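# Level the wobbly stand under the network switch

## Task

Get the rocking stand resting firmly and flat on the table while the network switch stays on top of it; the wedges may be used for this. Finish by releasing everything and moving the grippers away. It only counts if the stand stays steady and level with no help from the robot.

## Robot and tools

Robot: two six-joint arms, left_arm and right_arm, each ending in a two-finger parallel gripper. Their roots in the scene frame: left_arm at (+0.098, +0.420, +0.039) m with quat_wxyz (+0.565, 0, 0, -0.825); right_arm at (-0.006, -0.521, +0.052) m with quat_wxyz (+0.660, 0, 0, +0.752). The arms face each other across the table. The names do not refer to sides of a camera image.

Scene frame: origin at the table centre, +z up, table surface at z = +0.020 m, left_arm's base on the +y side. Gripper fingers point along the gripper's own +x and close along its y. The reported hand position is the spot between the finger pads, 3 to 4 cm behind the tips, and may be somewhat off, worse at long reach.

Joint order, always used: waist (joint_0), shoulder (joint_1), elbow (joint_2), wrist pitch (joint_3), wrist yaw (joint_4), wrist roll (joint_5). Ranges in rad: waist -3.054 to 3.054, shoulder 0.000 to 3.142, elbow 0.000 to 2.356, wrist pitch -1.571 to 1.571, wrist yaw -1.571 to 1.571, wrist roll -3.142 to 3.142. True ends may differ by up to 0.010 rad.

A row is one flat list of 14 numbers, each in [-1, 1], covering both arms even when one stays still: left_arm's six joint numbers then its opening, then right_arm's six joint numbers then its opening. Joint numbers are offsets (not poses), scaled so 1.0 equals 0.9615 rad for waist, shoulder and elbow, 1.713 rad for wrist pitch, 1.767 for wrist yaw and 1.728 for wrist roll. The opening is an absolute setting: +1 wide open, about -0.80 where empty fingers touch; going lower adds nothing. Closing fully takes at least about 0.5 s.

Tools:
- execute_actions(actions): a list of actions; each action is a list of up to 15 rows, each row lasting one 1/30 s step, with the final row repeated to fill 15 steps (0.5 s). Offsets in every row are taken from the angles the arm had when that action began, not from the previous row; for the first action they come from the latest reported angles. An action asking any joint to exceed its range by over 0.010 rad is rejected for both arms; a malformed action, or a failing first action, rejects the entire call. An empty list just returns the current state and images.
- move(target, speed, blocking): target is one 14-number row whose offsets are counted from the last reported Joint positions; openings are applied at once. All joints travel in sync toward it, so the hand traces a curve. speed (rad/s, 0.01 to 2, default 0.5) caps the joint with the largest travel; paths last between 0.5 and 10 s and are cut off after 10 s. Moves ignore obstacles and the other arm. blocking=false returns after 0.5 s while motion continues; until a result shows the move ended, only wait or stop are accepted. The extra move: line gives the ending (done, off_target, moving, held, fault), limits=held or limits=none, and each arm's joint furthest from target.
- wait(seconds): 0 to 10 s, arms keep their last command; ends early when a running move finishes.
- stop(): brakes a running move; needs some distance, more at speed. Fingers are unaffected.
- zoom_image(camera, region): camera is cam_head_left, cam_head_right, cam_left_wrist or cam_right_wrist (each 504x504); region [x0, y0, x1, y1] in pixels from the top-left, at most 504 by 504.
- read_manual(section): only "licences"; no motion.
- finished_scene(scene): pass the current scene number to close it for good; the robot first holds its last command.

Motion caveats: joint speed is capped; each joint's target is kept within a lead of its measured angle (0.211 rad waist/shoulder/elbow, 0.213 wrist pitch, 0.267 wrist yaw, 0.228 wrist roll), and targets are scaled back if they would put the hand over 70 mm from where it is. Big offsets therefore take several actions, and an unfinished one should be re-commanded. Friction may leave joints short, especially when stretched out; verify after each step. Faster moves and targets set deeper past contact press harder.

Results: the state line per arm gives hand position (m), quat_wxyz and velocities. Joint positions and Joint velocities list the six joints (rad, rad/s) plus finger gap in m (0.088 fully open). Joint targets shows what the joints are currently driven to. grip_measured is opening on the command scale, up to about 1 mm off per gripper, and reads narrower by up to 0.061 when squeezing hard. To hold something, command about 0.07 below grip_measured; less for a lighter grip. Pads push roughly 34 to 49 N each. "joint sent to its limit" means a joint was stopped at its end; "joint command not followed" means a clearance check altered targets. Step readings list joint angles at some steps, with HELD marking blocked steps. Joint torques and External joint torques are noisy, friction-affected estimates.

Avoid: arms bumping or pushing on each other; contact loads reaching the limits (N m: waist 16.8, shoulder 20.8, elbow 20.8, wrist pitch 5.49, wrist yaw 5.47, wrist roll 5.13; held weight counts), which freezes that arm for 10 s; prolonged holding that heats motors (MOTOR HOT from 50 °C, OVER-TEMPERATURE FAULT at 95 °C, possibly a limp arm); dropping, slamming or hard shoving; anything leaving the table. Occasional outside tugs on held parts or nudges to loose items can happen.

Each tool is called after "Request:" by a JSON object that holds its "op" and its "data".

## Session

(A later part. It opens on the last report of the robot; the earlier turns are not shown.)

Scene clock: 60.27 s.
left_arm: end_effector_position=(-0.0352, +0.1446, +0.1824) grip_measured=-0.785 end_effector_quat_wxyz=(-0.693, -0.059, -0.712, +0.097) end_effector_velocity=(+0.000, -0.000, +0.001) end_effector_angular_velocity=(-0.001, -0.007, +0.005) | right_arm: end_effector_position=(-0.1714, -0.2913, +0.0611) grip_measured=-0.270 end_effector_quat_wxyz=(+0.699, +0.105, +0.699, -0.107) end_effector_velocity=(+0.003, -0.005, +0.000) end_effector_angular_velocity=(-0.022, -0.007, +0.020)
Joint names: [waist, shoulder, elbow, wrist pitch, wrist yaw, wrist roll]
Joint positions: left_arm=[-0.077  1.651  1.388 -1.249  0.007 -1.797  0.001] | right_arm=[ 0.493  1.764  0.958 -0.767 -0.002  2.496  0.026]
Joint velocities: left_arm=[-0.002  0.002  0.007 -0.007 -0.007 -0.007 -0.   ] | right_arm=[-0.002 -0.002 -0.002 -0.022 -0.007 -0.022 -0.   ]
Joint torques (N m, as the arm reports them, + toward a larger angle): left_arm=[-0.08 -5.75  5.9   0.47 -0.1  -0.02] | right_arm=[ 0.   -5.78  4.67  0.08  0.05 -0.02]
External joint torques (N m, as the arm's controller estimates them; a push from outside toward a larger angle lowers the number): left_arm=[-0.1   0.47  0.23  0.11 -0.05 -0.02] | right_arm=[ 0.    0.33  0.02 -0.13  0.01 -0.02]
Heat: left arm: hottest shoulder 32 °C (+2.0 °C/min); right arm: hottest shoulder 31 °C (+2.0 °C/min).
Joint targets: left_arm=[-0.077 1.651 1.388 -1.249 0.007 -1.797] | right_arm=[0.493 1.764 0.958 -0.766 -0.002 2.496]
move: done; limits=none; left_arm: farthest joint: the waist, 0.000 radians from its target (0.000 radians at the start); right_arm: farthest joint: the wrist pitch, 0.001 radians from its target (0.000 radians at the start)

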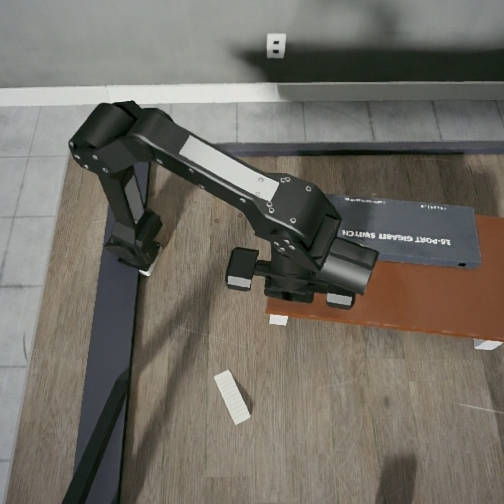

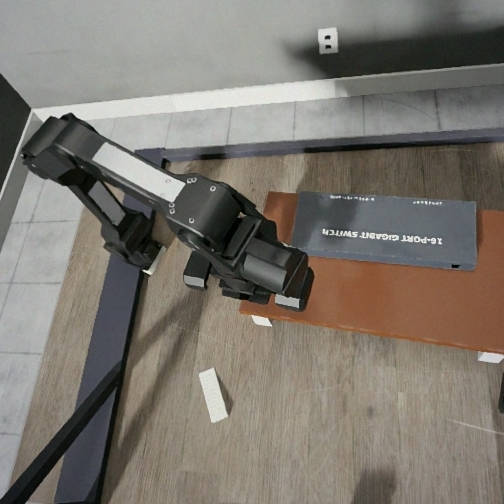

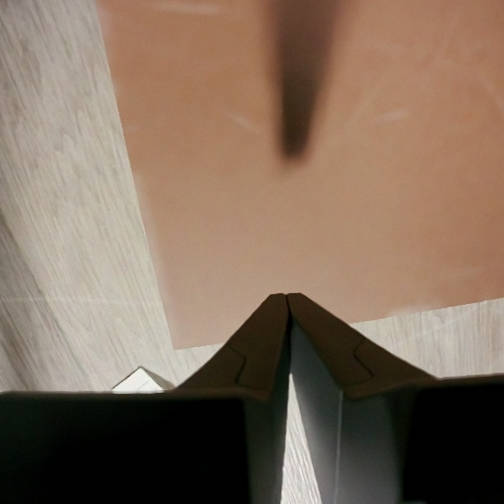

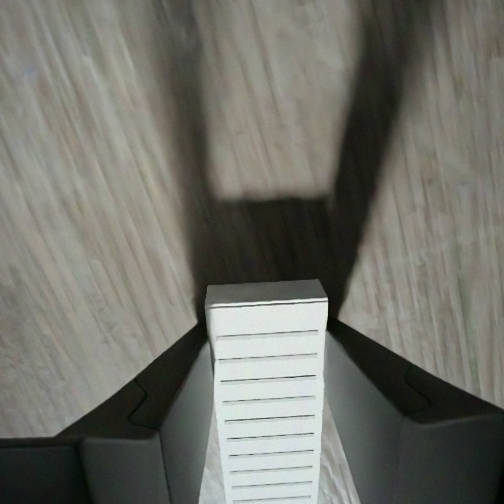

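Request:
{"op": "execute_actions", "data": {"actions": []}}

Scene clock: 68.10 s.
left_arm: end_effector_position=(-0.0352, +0.1446, +0.1824) grip_measured=-0.785 end_effector_quat_wxyz=(-0.693, -0.059, -0.712, +0.097) end_effector_velocity=(+0.003, +0.002, +0.000) end_effector_angular_velocity=(+0.004, -0.009, +0.010) | right_arm: end_effector_position=(-0.1714, -0.2913, +0.0611) grip_measured=-0.270 end_effector_quat_wxyz=(+0.699, +0.105, +0.699, -0.107) end_effector_velocity=(+0.003, -0.005, +0.000) end_effector_angular_velocity=(-0.022, -0.007, +0.005)
Joint names: [waist, shoulder, elbow, wrist pitch, wrist yaw, wrist roll]
Joint positions: left_arm=[-0.077  1.651  1.388 -1.249  0.007 -1.797  0.001] | right_arm=[ 0.493  1.764  0.958 -0.767 -0.002  2.496  0.026]
Joint velocities: left_arm=[ 0.002 -0.007 -0.007 -0.007 -0.007 -0.007 -0.   ] | right_arm=[-0.002 -0.002 -0.002 -0.022 -0.007 -0.007 -0.   ]
Joint torques (N m, as the arm reports them, + toward a larger angle): left_arm=[ 0.   -5.75  6.13  0.47 -0.11  0.  ] | right_arm=[-0.01 -5.79  4.61  0.08  0.04 -0.03]
External joint torques (N m, as the arm's controller estimates them; a push from outside toward a larger angle lowers the number): left_arm=[-0.03  0.46  0.52  0.12 -0.05 -0.01] | right_arm=[-0.01  0.32 -0.04 -0.13  0.   -0.03]
Heat: left arm: hottest shoulder 32 °C (+1.0 °C/min); right arm: hottest shoulder 32 °C (+1.0 °C/min).
Joint targets: left_arm=[-0.077 1.651 1.388 -1.249 0.007 -1.797] | right_arm=[0.493 1.764 0.958 -0.766 -0.002 2.496]

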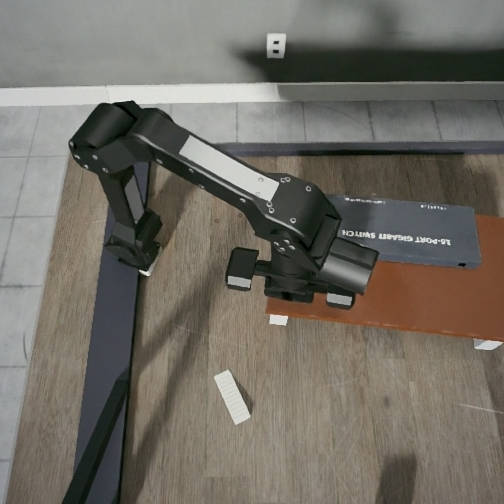

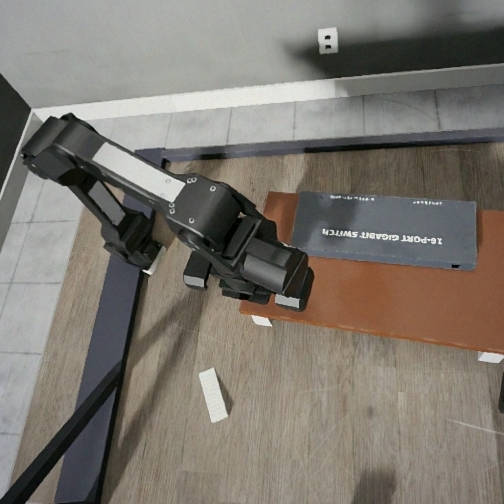

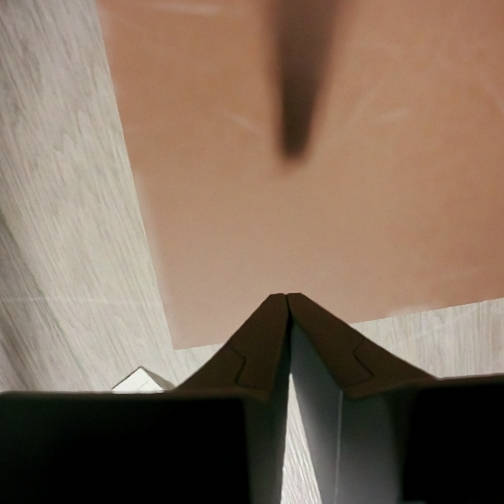

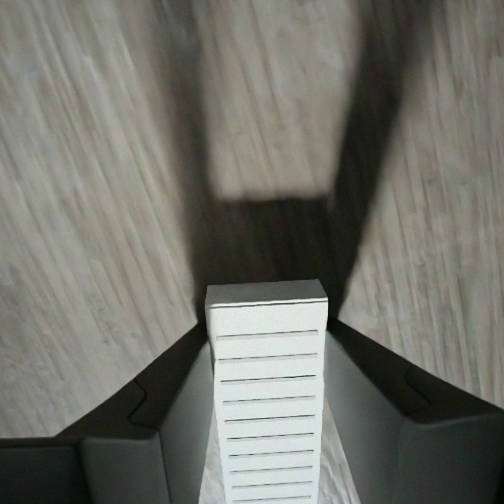

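Request:
{"op": "move", "data": {"target": [0,0,0,0,0,0,-1,0,-0.527,0.106,-0.354,0,0,-0.5], "speed": 0.4}}

Request:
{"op": "move", "data": {"target": [0,0,0,0,0,0,-1,-1,0,0,0,0,0.37,-0.5], "speed": 0.5}}

Request:
{"op": "move", "data": {"target": [0,0,0,0,0,0,-1,-0.03,0.157,-0.475,0.355,0,0,-0.5], "speed": 0.25}}

Scene clock: 74.27 s.
left_arm: end_effector_position=(-0.0352, +0.1446, +0.1824) grip_measured=-0.785 end_effector_quat_wxyz=(-0.693, -0.059, -0.712, +0.097) end_effector_velocity=(+0.001, +0.005, -0.000) end_effector_angular_velocity=(+0.016, -0.016, -0.014) | right_arm: end_effector_position=(-0.1169, -0.3671, +0.1955) grip_measured=-0.270 end_effector_quat_wxyz=(+0.702, +0.102, +0.696, -0.110) end_effector_velocity=(+0.005, -0.002, +0.001) end_effector_angular_velocity=(-0.010, -0.016, -0.015)
Joint names: [waist, shoulder, elbow, wrist pitch, wrist yaw, wrist roll]
Joint positions: left_arm=[-0.077  1.651  1.388 -1.249  0.007 -1.797  0.001] | right_arm=[ 0.493  1.266  1.052 -1.37  -0.002  2.496  0.026]
Joint velocities: left_arm=[-0.007 -0.002 -0.002 -0.022 -0.007  0.007  0.   ] | right_arm=[-0.007 -0.002  0.002 -0.022  0.007  0.007  0.   ]
Joint torques (N m, as the arm reports them, + toward a larger angle): left_arm=[-0.07 -5.71  6.04  0.45 -0.08  0.  ] | right_arm=[-0.01 -4.09  6.47 -0.14  0.04 -0.02]
External joint torques (N m, as the arm's controller estimates them; a push from outside toward a larger angle lowers the number): left_arm=[-0.07  0.53  0.43  0.13 -0.03  0.  ] | right_arm=[ 0.01 -0.86  1.05 -0.33  0.   -0.02]
Heat: left arm: hottest shoulder 33 °C (+2.0 °C/min); right arm: hottest shoulder 32 °C (+1.0 °C/min).
Joint targets: left_arm=[-0.077 1.651 1.388 -1.249 0.007 -1.797] | right_arm=[0.493 1.257 1.060 -1.373 -0.002 2.496]
move: done; limits=none; left_arm: farthest joint: the waist, 0.000 radians from its target (0.000 radians at the start); right_arm: farthest joint: the shoulder, 0.008 radians from its target (0.506 radians at the start)

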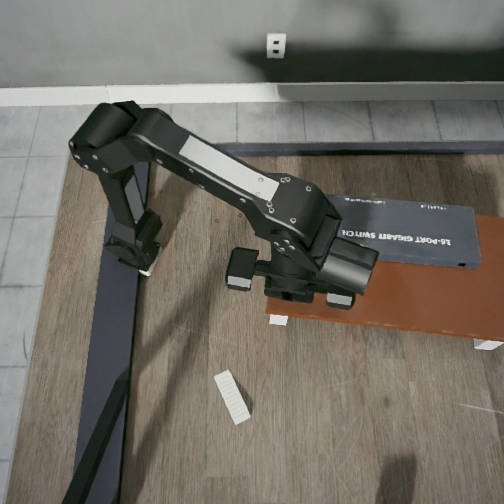

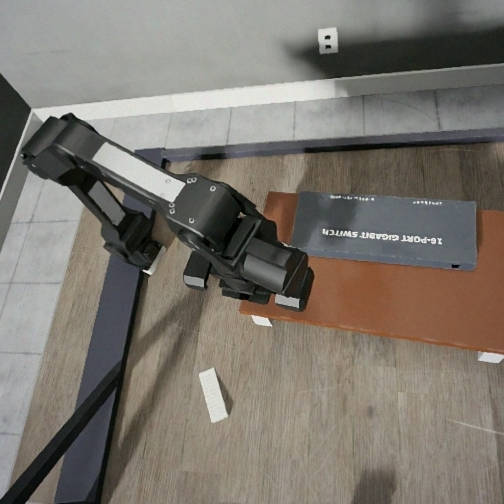

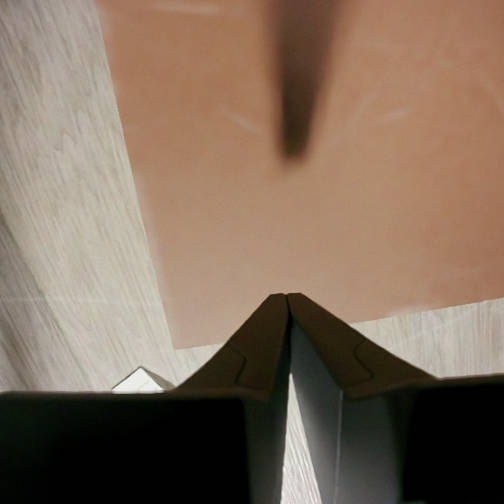

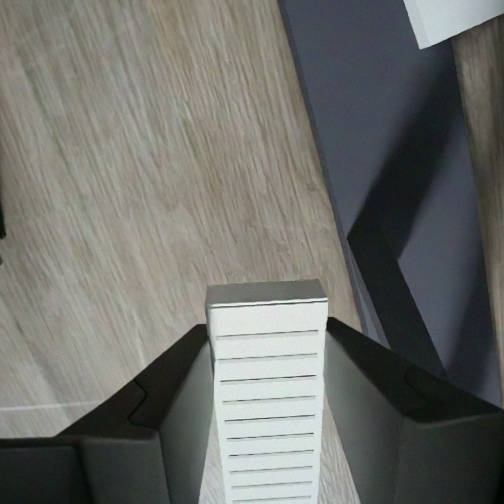

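Scene clock: 76.70 s.
left_arm: end_effector_position=(-0.0352, +0.1446, +0.1824) grip_measured=-0.785 end_effector_quat_wxyz=(-0.693, -0.059, -0.712, +0.097) end_effector_velocity=(+0.001, -0.000, +0.000) end_effector_angular_velocity=(-0.015, -0.016, +0.016) | right_arm: end_effector_position=(+0.0563, -0.3416, +0.1955) grip_measured=-0.270 end_effector_quat_wxyz=(+0.415, +0.570, +0.411, -0.578) end_effector_velocity=(+0.001, -0.003, -0.000) end_effector_angular_velocity=(-0.009, -0.005, -0.010)
Joint names: [waist, shoulder, elbow, wrist pitch, wrist yaw, wrist roll]
Joint positions: left_arm=[-0.077  1.651  1.388 -1.249  0.007 -1.797  0.001] | right_arm=[-0.465  1.266  1.052 -1.37  -0.002  3.13   0.026]
Joint velocities: left_arm=[-0.007 -0.007 -0.007  0.007 -0.022 -0.022 -0.   ] | right_arm=[-0.002 -0.002 -0.002 -0.007  0.007  0.007 -0.   ]
Joint torques (N m, as the arm reports them, + toward a larger angle): left_arm=[-0.01 -5.71  6.13  0.49 -0.1  -0.02] | right_arm=[-0.18 -3.16  5.45  0.    0.01  0.13]
External joint torques (N m, as the arm's controller estimates them; a push from outside toward a larger angle lowers the number): left_arm=[ 0.01  0.49  0.52  0.13 -0.05 -0.02] | right_arm=[-0.19  0.01  0.04 -0.2   0.01  0.13]
Heat: left arm: hottest shoulder 33 °C (+2.0 °C/min); right arm: hottest shoulder 32 °C (+1.0 °C/min).
Joint targets: left_arm=[-0.077 1.651 1.388 -1.249 0.007 -1.797] | right_arm=[-0.468 1.266 1.052 -1.370 -0.002 3.135]
move: done; limits=none; left_arm: farthest joint: the waist, 0.000 radians from its target (0.000 radians at the start); right_arm: farthest joint: the wrist roll, 0.005 radians from its target (0.640 radians at the start)

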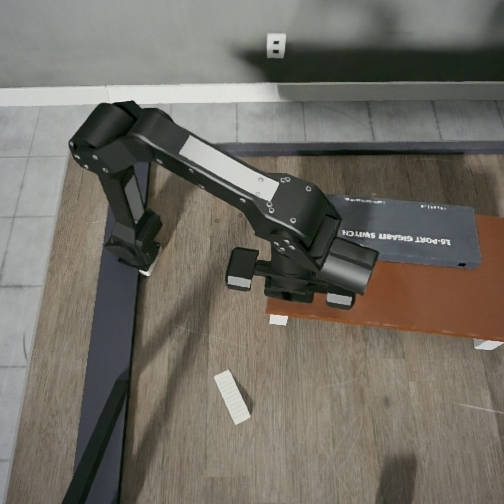

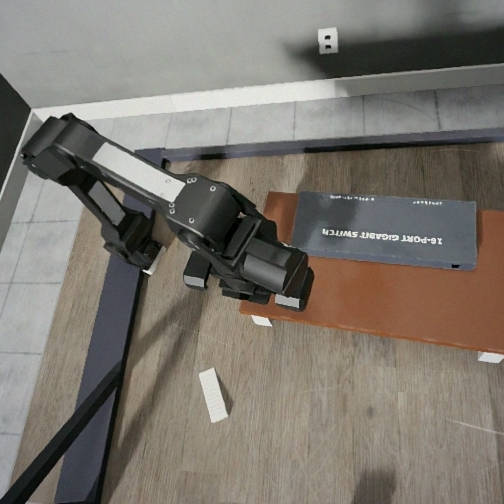

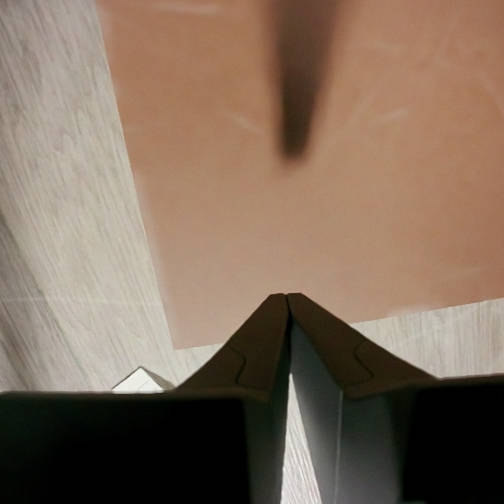

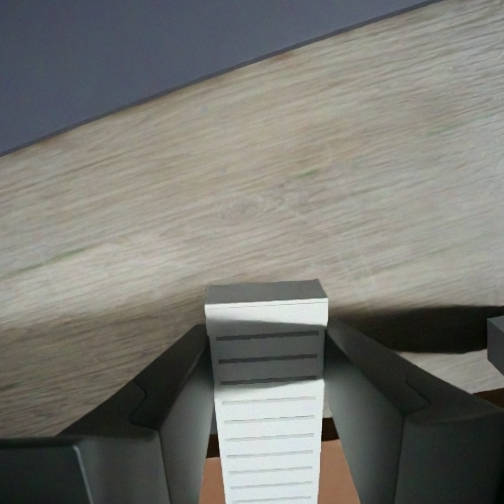

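Scene clock: 79.60 s.
left_arm: end_effector_position=(-0.0352, +0.1446, +0.1824) grip_measured=-0.785 end_effector_quat_wxyz=(-0.693, -0.059, -0.712, +0.097) end_effector_velocity=(-0.001, +0.003, -0.000) end_effector_angular_velocity=(+0.010, +0.004, +0.004) | right_arm: end_effector_position=(+0.0617, -0.3412, +0.0645) grip_measured=-0.268 end_effector_quat_wxyz=(+0.404, +0.580, +0.407, -0.578) end_effector_velocity=(-0.002, +0.000, +0.001) end_effector_angular_velocity=(+0.000, +0.008, -0.005)
Joint names: [waist, shoulder, elbow, wrist pitch, wrist yaw, wrist roll]
Joint positions: left_arm=[-0.077  1.651  1.388 -1.249  0.007 -1.797  0.001] | right_arm=[-0.491  1.406  0.61  -0.77  -0.003  3.13   0.026]
Joint velocities: left_arm=[-0.002 -0.002 -0.002 -0.007  0.007 -0.007 -0.   ] | right_arm=[ 0.002 -0.002  0.002 -0.007 -0.007  0.007 -0.   ]
Joint torques (N m, as the arm reports them, + toward a larger angle): left_arm=[-0.05 -5.58  6.09  0.48 -0.09 -0.03] | right_arm=[-0.24 -2.22  2.82  0.62  0.02 -0.03]
External joint torques (N m, as the arm's controller estimates them; a push from outside toward a larger angle lowers the number): left_arm=[-0.05  0.65  0.45  0.13 -0.04 -0.03] | right_arm=[-0.28  1.29 -1.93  0.38  0.02 -0.03]
Heat: left arm: hottest shoulder 33 °C (+2.0 °C/min); right arm: hottest shoulder 32 °C (+1.0 °C/min).
Joint targets: left_arm=[-0.077 1.651 1.388 -1.249 0.007 -1.797] | right_arm=[-0.494 1.417 0.595 -0.762 -0.002 3.130]
move: off_target (right_arm); limits=none; left_arm: farthest joint: the waist, 0.000 radians from its target (0.000 radians at the start); right_arm: farthest joint: the elbow, 0.015 radians from its target (0.456 radians at the start)

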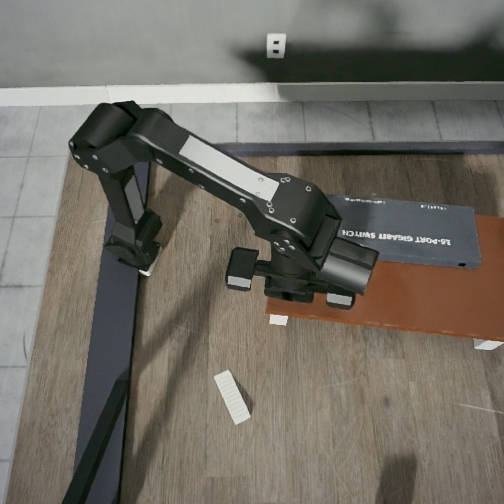

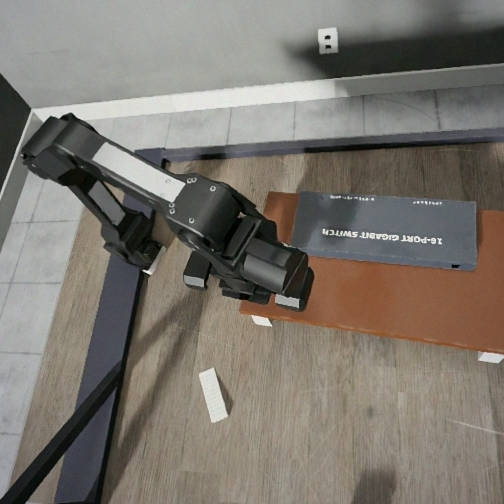

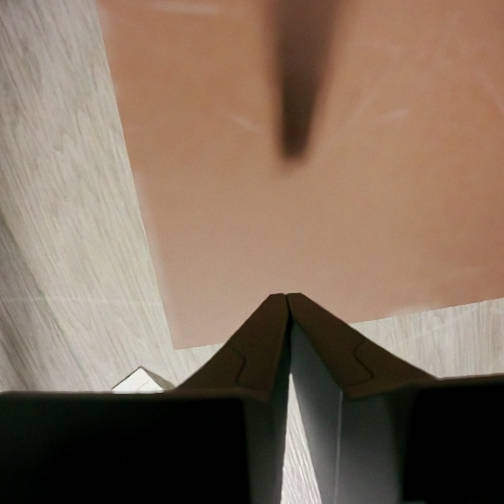

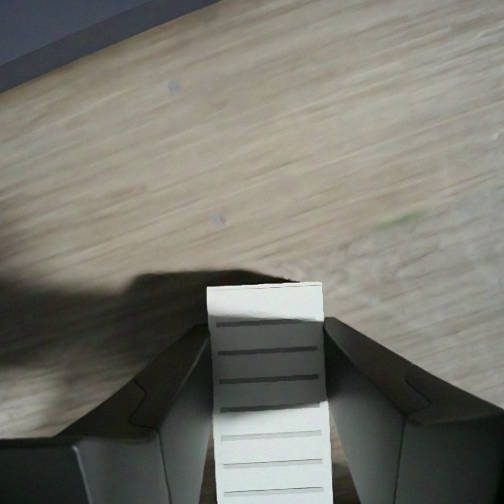

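Request:
{"op": "move", "data": {"target": [0,0,0,0,0,0,-1,0,-0.148,-0.101,-0.029,0,0,-0.5], "speed": 0.15}}

Request:
{"op": "move", "data": {"target": [0,0,0,0,0,0,-1,0,0,0,0,0,0,0.1]}}

Request:
{"op": "move", "data": {"target": [0,0,0,0,0,0,-1,0,-0.1,0.45,-0.31,0,0,0.1], "speed": 0.3}}

Request:
{"op": "move", "data": {"target": [0,0,0,0,0,0,-1,0,0,0,0,0,-1,0.1], "speed": 1}}

Request:
{"op": "move", "data": {"target": [0,0,0,0,0,0,-1,0,0,0,0,0,-0.81,0.1], "speed": 1}}

Scene clock: 85.60 s.
left_arm: end_effector_position=(-0.0352, +0.1446, +0.1824) grip_measured=-0.785 end_effector_quat_wxyz=(-0.693, -0.059, -0.712, +0.097) end_effector_velocity=(+0.004, +0.005, -0.003) end_effector_angular_velocity=(+0.019, -0.033, +0.001) | right_arm: end_effector_position=(+0.0511, -0.3693, +0.0657) grip_measured=-0.268 end_effector_quat_wxyz=(+0.404, +0.579, +0.406, -0.580) end_effector_velocity=(-0.002, -0.003, +0.001) end_effector_angular_velocity=(-0.013, +0.013, +0.005)
Joint names: [waist, shoulder, elbow, wrist pitch, wrist yaw, wrist roll]
Joint positions: left_arm=[-0.077  1.651  1.388 -1.249  0.007 -1.797  0.001] | right_arm=[-0.491  1.271  0.519 -0.818 -0.003  3.13   0.026]
Joint velocities: left_arm=[-0.007  0.002 -0.007 -0.022 -0.022 -0.007 -0.   ] | right_arm=[-0.002 -0.002  0.002 -0.022 -0.007 -0.007  0.   ]
Joint torques (N m, as the arm reports them, + toward a larger angle): left_arm=[ 0.08 -5.86  5.96  0.48 -0.1   0.02] | right_arm=[ 0.   -3.43  4.11 -0.12  0.01 -0.02]
External joint torques (N m, as the arm's controller estimates them; a push from outside toward a larger angle lowers the number): left_arm=[ 0.09  0.31  0.39  0.14 -0.05  0.02] | right_arm=[ 0.   -0.79 -0.7  -0.33  0.   -0.02]
Heat: left arm: hottest shoulder 33 °C (+1.0 °C/min); right arm: hottest shoulder 31 °C (+0.0 °C/min).
Joint targets: left_arm=[-0.077 1.651 1.388 -1.249 0.007 -1.797] | right_arm=[-0.491 1.263 0.513 -0.820 -0.003 3.130]
move: done; limits=none; left_arm: farthest joint: the waist, 0.000 radians from its target (0.000 radians at the start); right_arm: farthest joint: the shoulder, 0.008 radians from its target (0.142 radians at the start)

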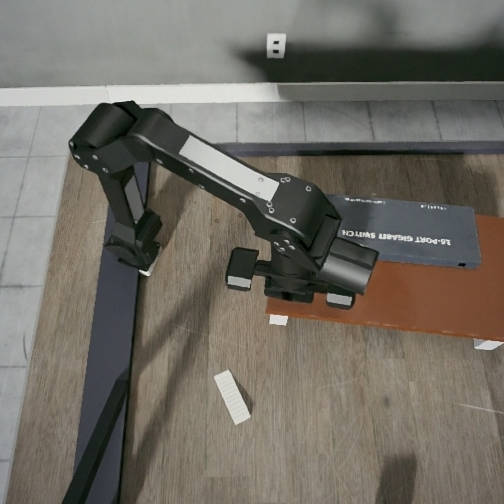

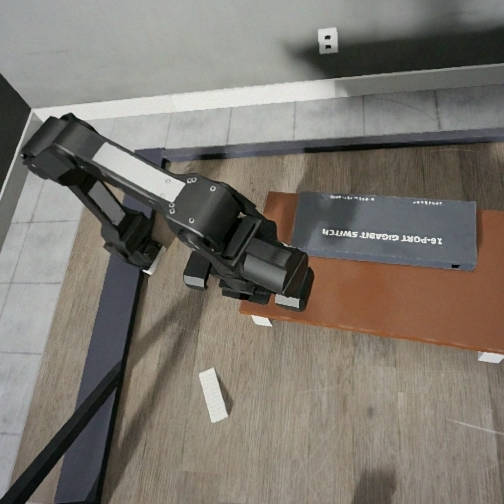

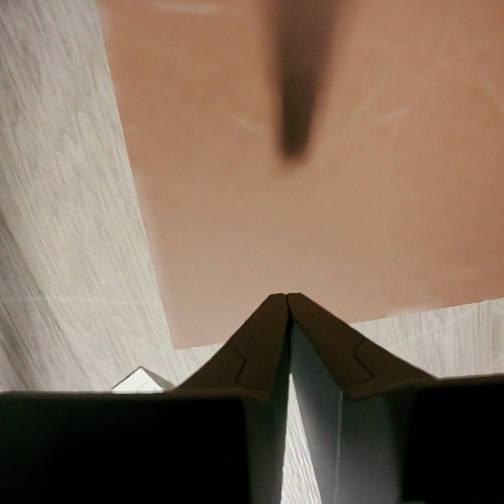

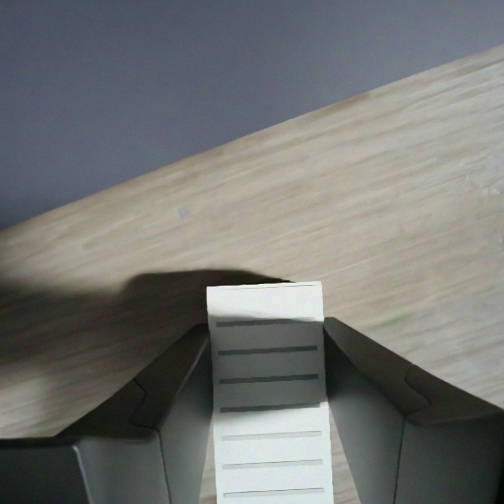

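Scene clock: 86.20 s.
left_arm: end_effector_position=(-0.0352, +0.1446, +0.1824) grip_measured=-0.785 end_effector_quat_wxyz=(-0.693, -0.059, -0.712, +0.097) end_effector_velocity=(-0.000, +0.003, -0.000) end_effector_angular_velocity=(+0.004, -0.009, +0.000) | right_arm: end_effector_position=(+0.0511, -0.3693, +0.0657) grip_measured=+0.096 end_effector_quat_wxyz=(+0.404, +0.579, +0.406, -0.580) end_effector_velocity=(-0.002, -0.005, -0.000) end_effector_angular_velocity=(-0.018, +0.015, +0.000)
Joint names: [waist, shoulder, elbow, wrist pitch, wrist yaw, wrist roll]
Joint positions: left_arm=[-0.077  1.651  1.388 -1.249  0.007 -1.797  0.001] | right_arm=[-0.491  1.271  0.519 -0.818 -0.003  3.13   0.044]
Joint velocities: left_arm=[-0.007 -0.002 -0.002 -0.007 -0.007 -0.007 -0.   ] | right_arm=[-0.007 -0.002 -0.002 -0.022 -0.007 -0.007  0.   ]
Joint torques (N m, as the arm reports them, + toward a larger angle): left_arm=[ 0.09 -5.77  6.14  0.46 -0.11 -0.04] | right_arm=[-0.01 -2.57  4.77  0.03  0.01 -0.03]
External joint torques (N m, as the arm's controller estimates them; a push from outside toward a larger angle lowers the number): left_arm=[ 0.12  0.46  0.5   0.11 -0.06 -0.04] | right_arm=[ 0.    0.07 -0.04 -0.18  0.   -0.03]
Heat: left arm: hottest shoulder 33 °C (+1.0 °C/min); right arm: hottest shoulder 31 °C (+0.0 °C/min).
Joint targets: left_arm=[-0.077 1.651 1.388 -1.249 0.007 -1.797] | right_arm=[-0.491 1.271 0.519 -0.818 -0.003 3.130]
move: done; limits=none; left_arm: farthest joint: the waist, 0.000 radians from its target (0.000 radians at the start); right_arm: farthest joint: the waist, 0.000 radians from its target (0.000 radians at the start)

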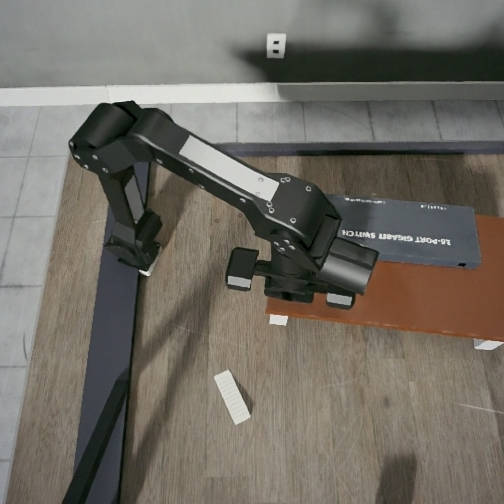

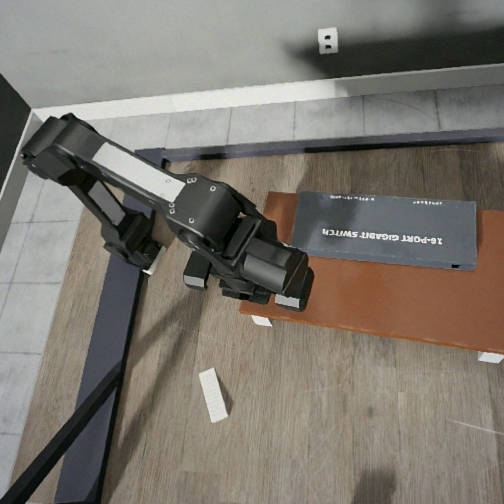

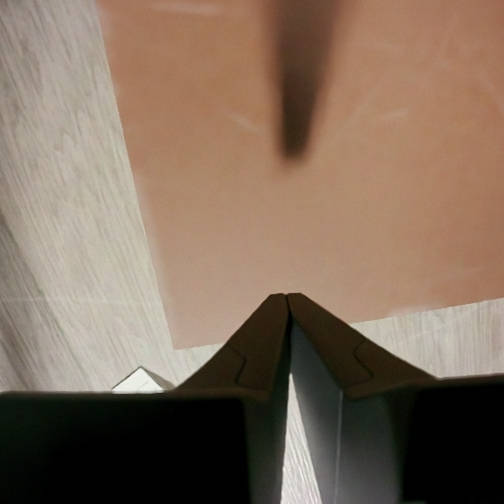

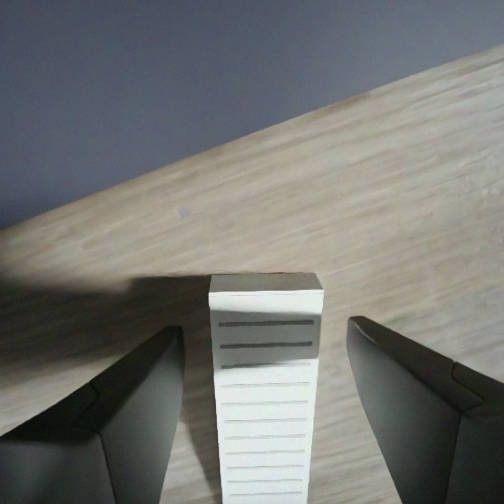

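Scene clock: 88.47 s.
left_arm: end_effector_position=(-0.0352, +0.1446, +0.1824) grip_measured=-0.785 end_effector_quat_wxyz=(-0.693, -0.059, -0.712, +0.097) end_effector_velocity=(+0.000, -0.001, -0.001) end_effector_angular_velocity=(-0.011, -0.018, +0.001) | right_arm: end_effector_position=(+0.0535, -0.3630, +0.1815) grip_measured=+0.097 end_effector_quat_wxyz=(+0.408, +0.574, +0.403, -0.584) end_effector_velocity=(-0.002, +0.002, +0.000) end_effector_angular_velocity=(+0.019, +0.016, -0.000)
Joint names: [waist, shoulder, elbow, wrist pitch, wrist yaw, wrist roll]
Joint positions: left_arm=[-0.077  1.651  1.388 -1.249  0.007 -1.797  0.001] | right_arm=[-0.491  1.182  0.942 -1.346 -0.003  3.13   0.044]
Joint velocities: left_arm=[-0.007  0.002 -0.002  0.007 -0.022 -0.007 -0.   ] | right_arm=[-0.007 -0.007 -0.002  0.007 -0.022 -0.007 -0.   ]
Joint torques (N m, as the arm reports them, + toward a larger angle): left_arm=[ 0.   -5.73  6.    0.45 -0.09 -0.03] | right_arm=[-0.02 -3.32  6.56 -0.15  0.01 -0.02]
External joint torques (N m, as the arm's controller estimates them; a push from outside toward a larger angle lowers the number): left_arm=[ 0.01  0.39  0.42  0.09 -0.04 -0.04] | right_arm=[-0.01 -0.68  1.12 -0.34  0.01 -0.02]
Heat: left arm: hottest shoulder 33 °C (+1.0 °C/min); right arm: hottest shoulder 31 °C (+0.0 °C/min).
Joint targets: left_arm=[-0.077 1.651 1.388 -1.249 0.007 -1.797] | right_arm=[-0.491 1.175 0.951 -1.349 -0.003 3.130]
move: done; limits=none; left_arm: farthest joint: the waist, 0.000 radians from its target (0.000 radians at the start); right_arm: farthest joint: the elbow, 0.009 radians from its target (0.433 radians at the start)

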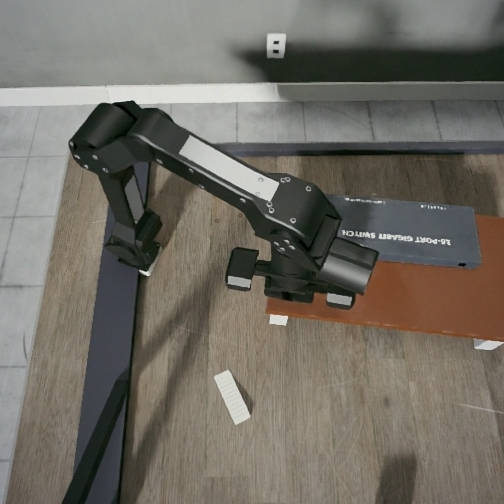

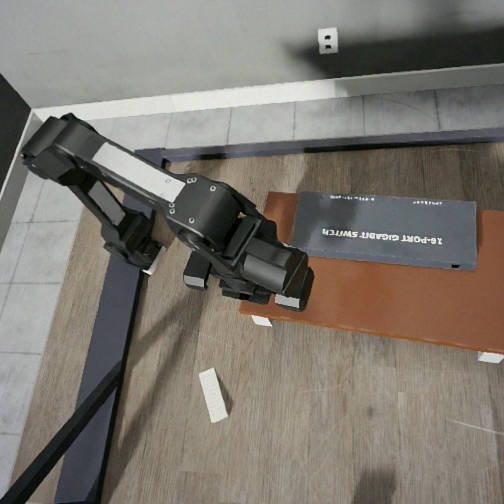

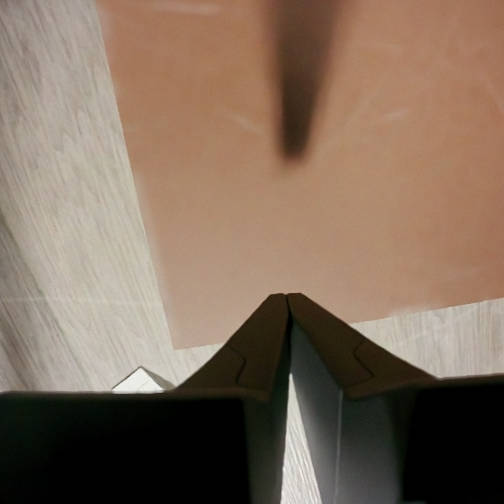

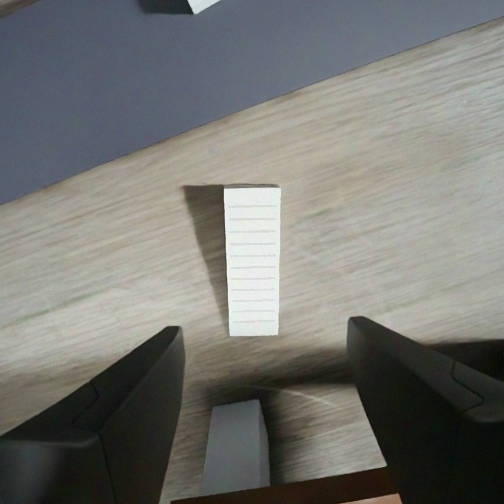

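Scene clock: 90.87 s.
left_arm: end_effector_position=(-0.0352, +0.1446, +0.1824) grip_measured=-0.785 end_effector_quat_wxyz=(-0.693, -0.059, -0.712, +0.097) end_effector_velocity=(-0.002, -0.002, -0.001) end_effector_angular_velocity=(-0.018, +0.001, +0.000) | right_arm: end_effector_position=(+0.0535, -0.3629, +0.1816) grip_measured=+0.097 end_effector_quat_wxyz=(+0.701, +0.065, +0.706, -0.075) end_effector_velocity=(-0.003, -0.001, -0.000) end_effector_angular_velocity=(+0.001, +0.023, +0.019)
Joint names: [waist, shoulder, elbow, wrist pitch, wrist yaw, wrist roll]
Joint positions: left_arm=[-0.077  1.651  1.388 -1.249  0.007 -1.797  0.001] | right_arm=[-0.491  1.182  0.943 -1.346 -0.003  1.407  0.044]
Joint velocities: left_arm=[-0.007 -0.002 -0.007  0.022 -0.007 -0.007  0.   ] | right_arm=[-0.002 -0.002 -0.002 -0.007 -0.022 -0.022 -0.   ]
Joint torques (N m, as the arm reports them, + toward a larger angle): left_arm=[ 0.03 -5.69  6.11  0.47 -0.14 -0.05] | right_arm=[-0.01 -2.69  5.52  0.08  0.05 -0.17]
External joint torques (N m, as the arm's controller estimates them; a push from outside toward a larger angle lowers the number): left_arm=[ 0.06  0.49  0.5   0.11 -0.09 -0.06] | right_arm=[-0.01  0.01  0.03 -0.18  0.   -0.17]
Heat: left arm: hottest shoulder 33 °C (+1.0 °C/min); right arm: hottest shoulder 31 °C (+0.0 °C/min).
Joint targets: left_arm=[-0.077 1.651 1.388 -1.249 0.007 -1.797] | right_arm=[-0.491 1.182 0.943 -1.346 -0.003 1.402]
move: done; limits=none; left_arm: farthest joint: the waist, 0.000 radians from its target (0.000 radians at the start); right_arm: farthest joint: the wrist roll, 0.005 radians from its target (1.728 radians at the start)

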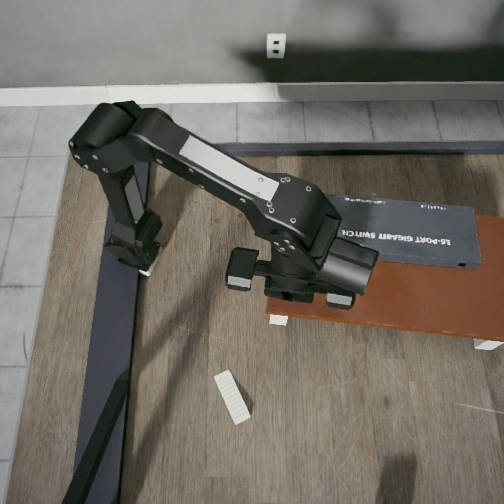

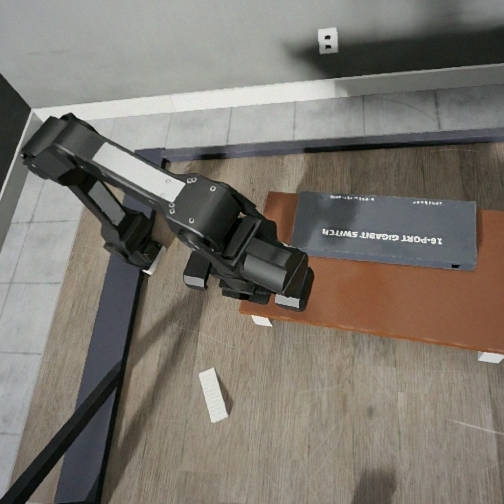

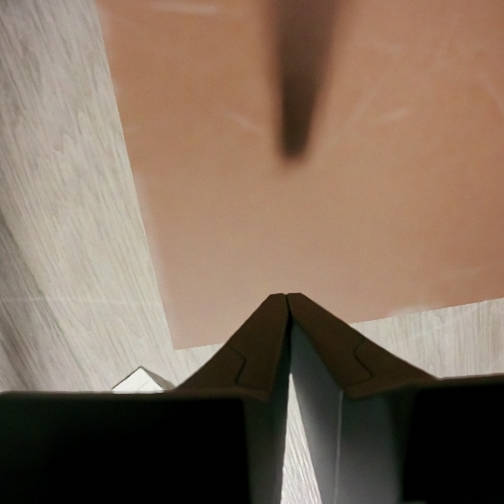

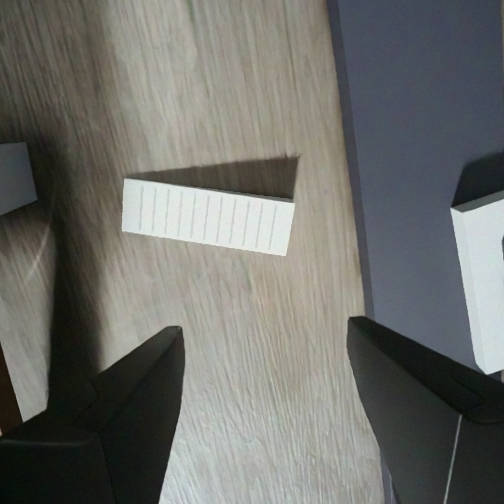

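Scene clock: 92.93 s.
left_arm: end_effector_position=(-0.0352, +0.1446, +0.1824) grip_measured=-0.785 end_effector_quat_wxyz=(-0.693, -0.059, -0.712, +0.097) end_effector_velocity=(+0.001, +0.002, -0.001) end_effector_angular_velocity=(+0.008, -0.012, +0.005) | right_arm: end_effector_position=(+0.0535, -0.3629, +0.1816) grip_measured=+0.097 end_effector_quat_wxyz=(+0.579, -0.401, +0.589, +0.396) end_effector_velocity=(+0.001, -0.003, +0.001) end_effector_angular_velocity=(-0.005, -0.006, -0.010)
Joint names: [waist, shoulder, elbow, wrist pitch, wrist yaw, wrist roll]
Joint positions: left_arm=[-0.077  1.651  1.388 -1.249  0.007 -1.797  0.001] | right_arm=[-0.491  1.182  0.943 -1.346 -0.003  0.013  0.044]
Joint velocities: left_arm=[-0.002  0.002 -0.002 -0.007 -0.007 -0.007 -0.   ] | right_arm=[-0.002 -0.007 -0.002 -0.007  0.007  0.007 -0.   ]
Joint torques (N m, as the arm reports them, + toward a larger angle): left_arm=[-0.03 -5.82  6.16  0.46 -0.09 -0.02] | right_arm=[-0.02 -2.72  5.57  0.12 -0.01 -0.17]
External joint torques (N m, as the arm's controller estimates them; a push from outside toward a larger angle lowers the number): left_arm=[-0.04  0.36  0.53  0.1  -0.03 -0.02] | right_arm=[-0.01  0.07  0.04 -0.17  0.   -0.17]
Heat: left arm: hottest shoulder 33 °C (+1.0 °C/min); right arm: hottest shoulder 31 °C (+0.0 °C/min).
Joint targets: left_arm=[-0.077 1.651 1.388 -1.249 0.007 -1.797] | right_arm=[-0.491 1.182 0.943 -1.346 -0.003 0.008]
move: done; limits=none; left_arm: farthest joint: the waist, 0.000 radians from its target (0.000 radians at the start); right_arm: farthest joint: the wrist roll, 0.005 radians from its target (1.400 radians at the start)

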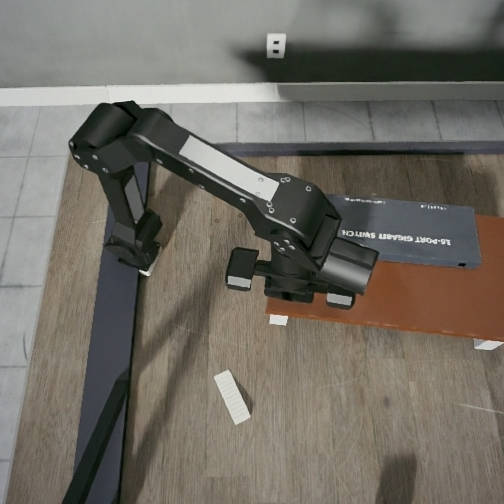

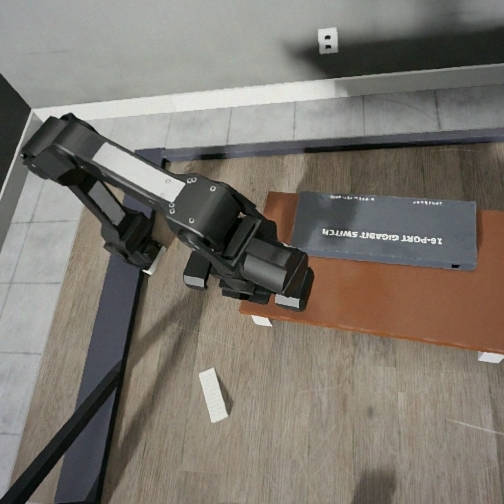

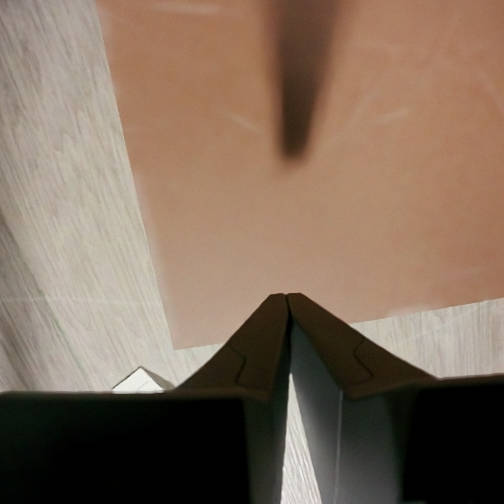

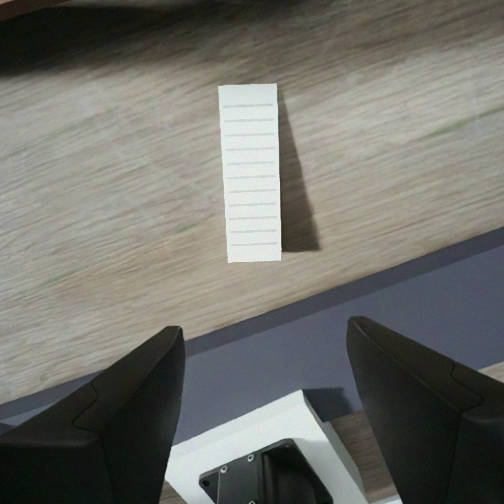

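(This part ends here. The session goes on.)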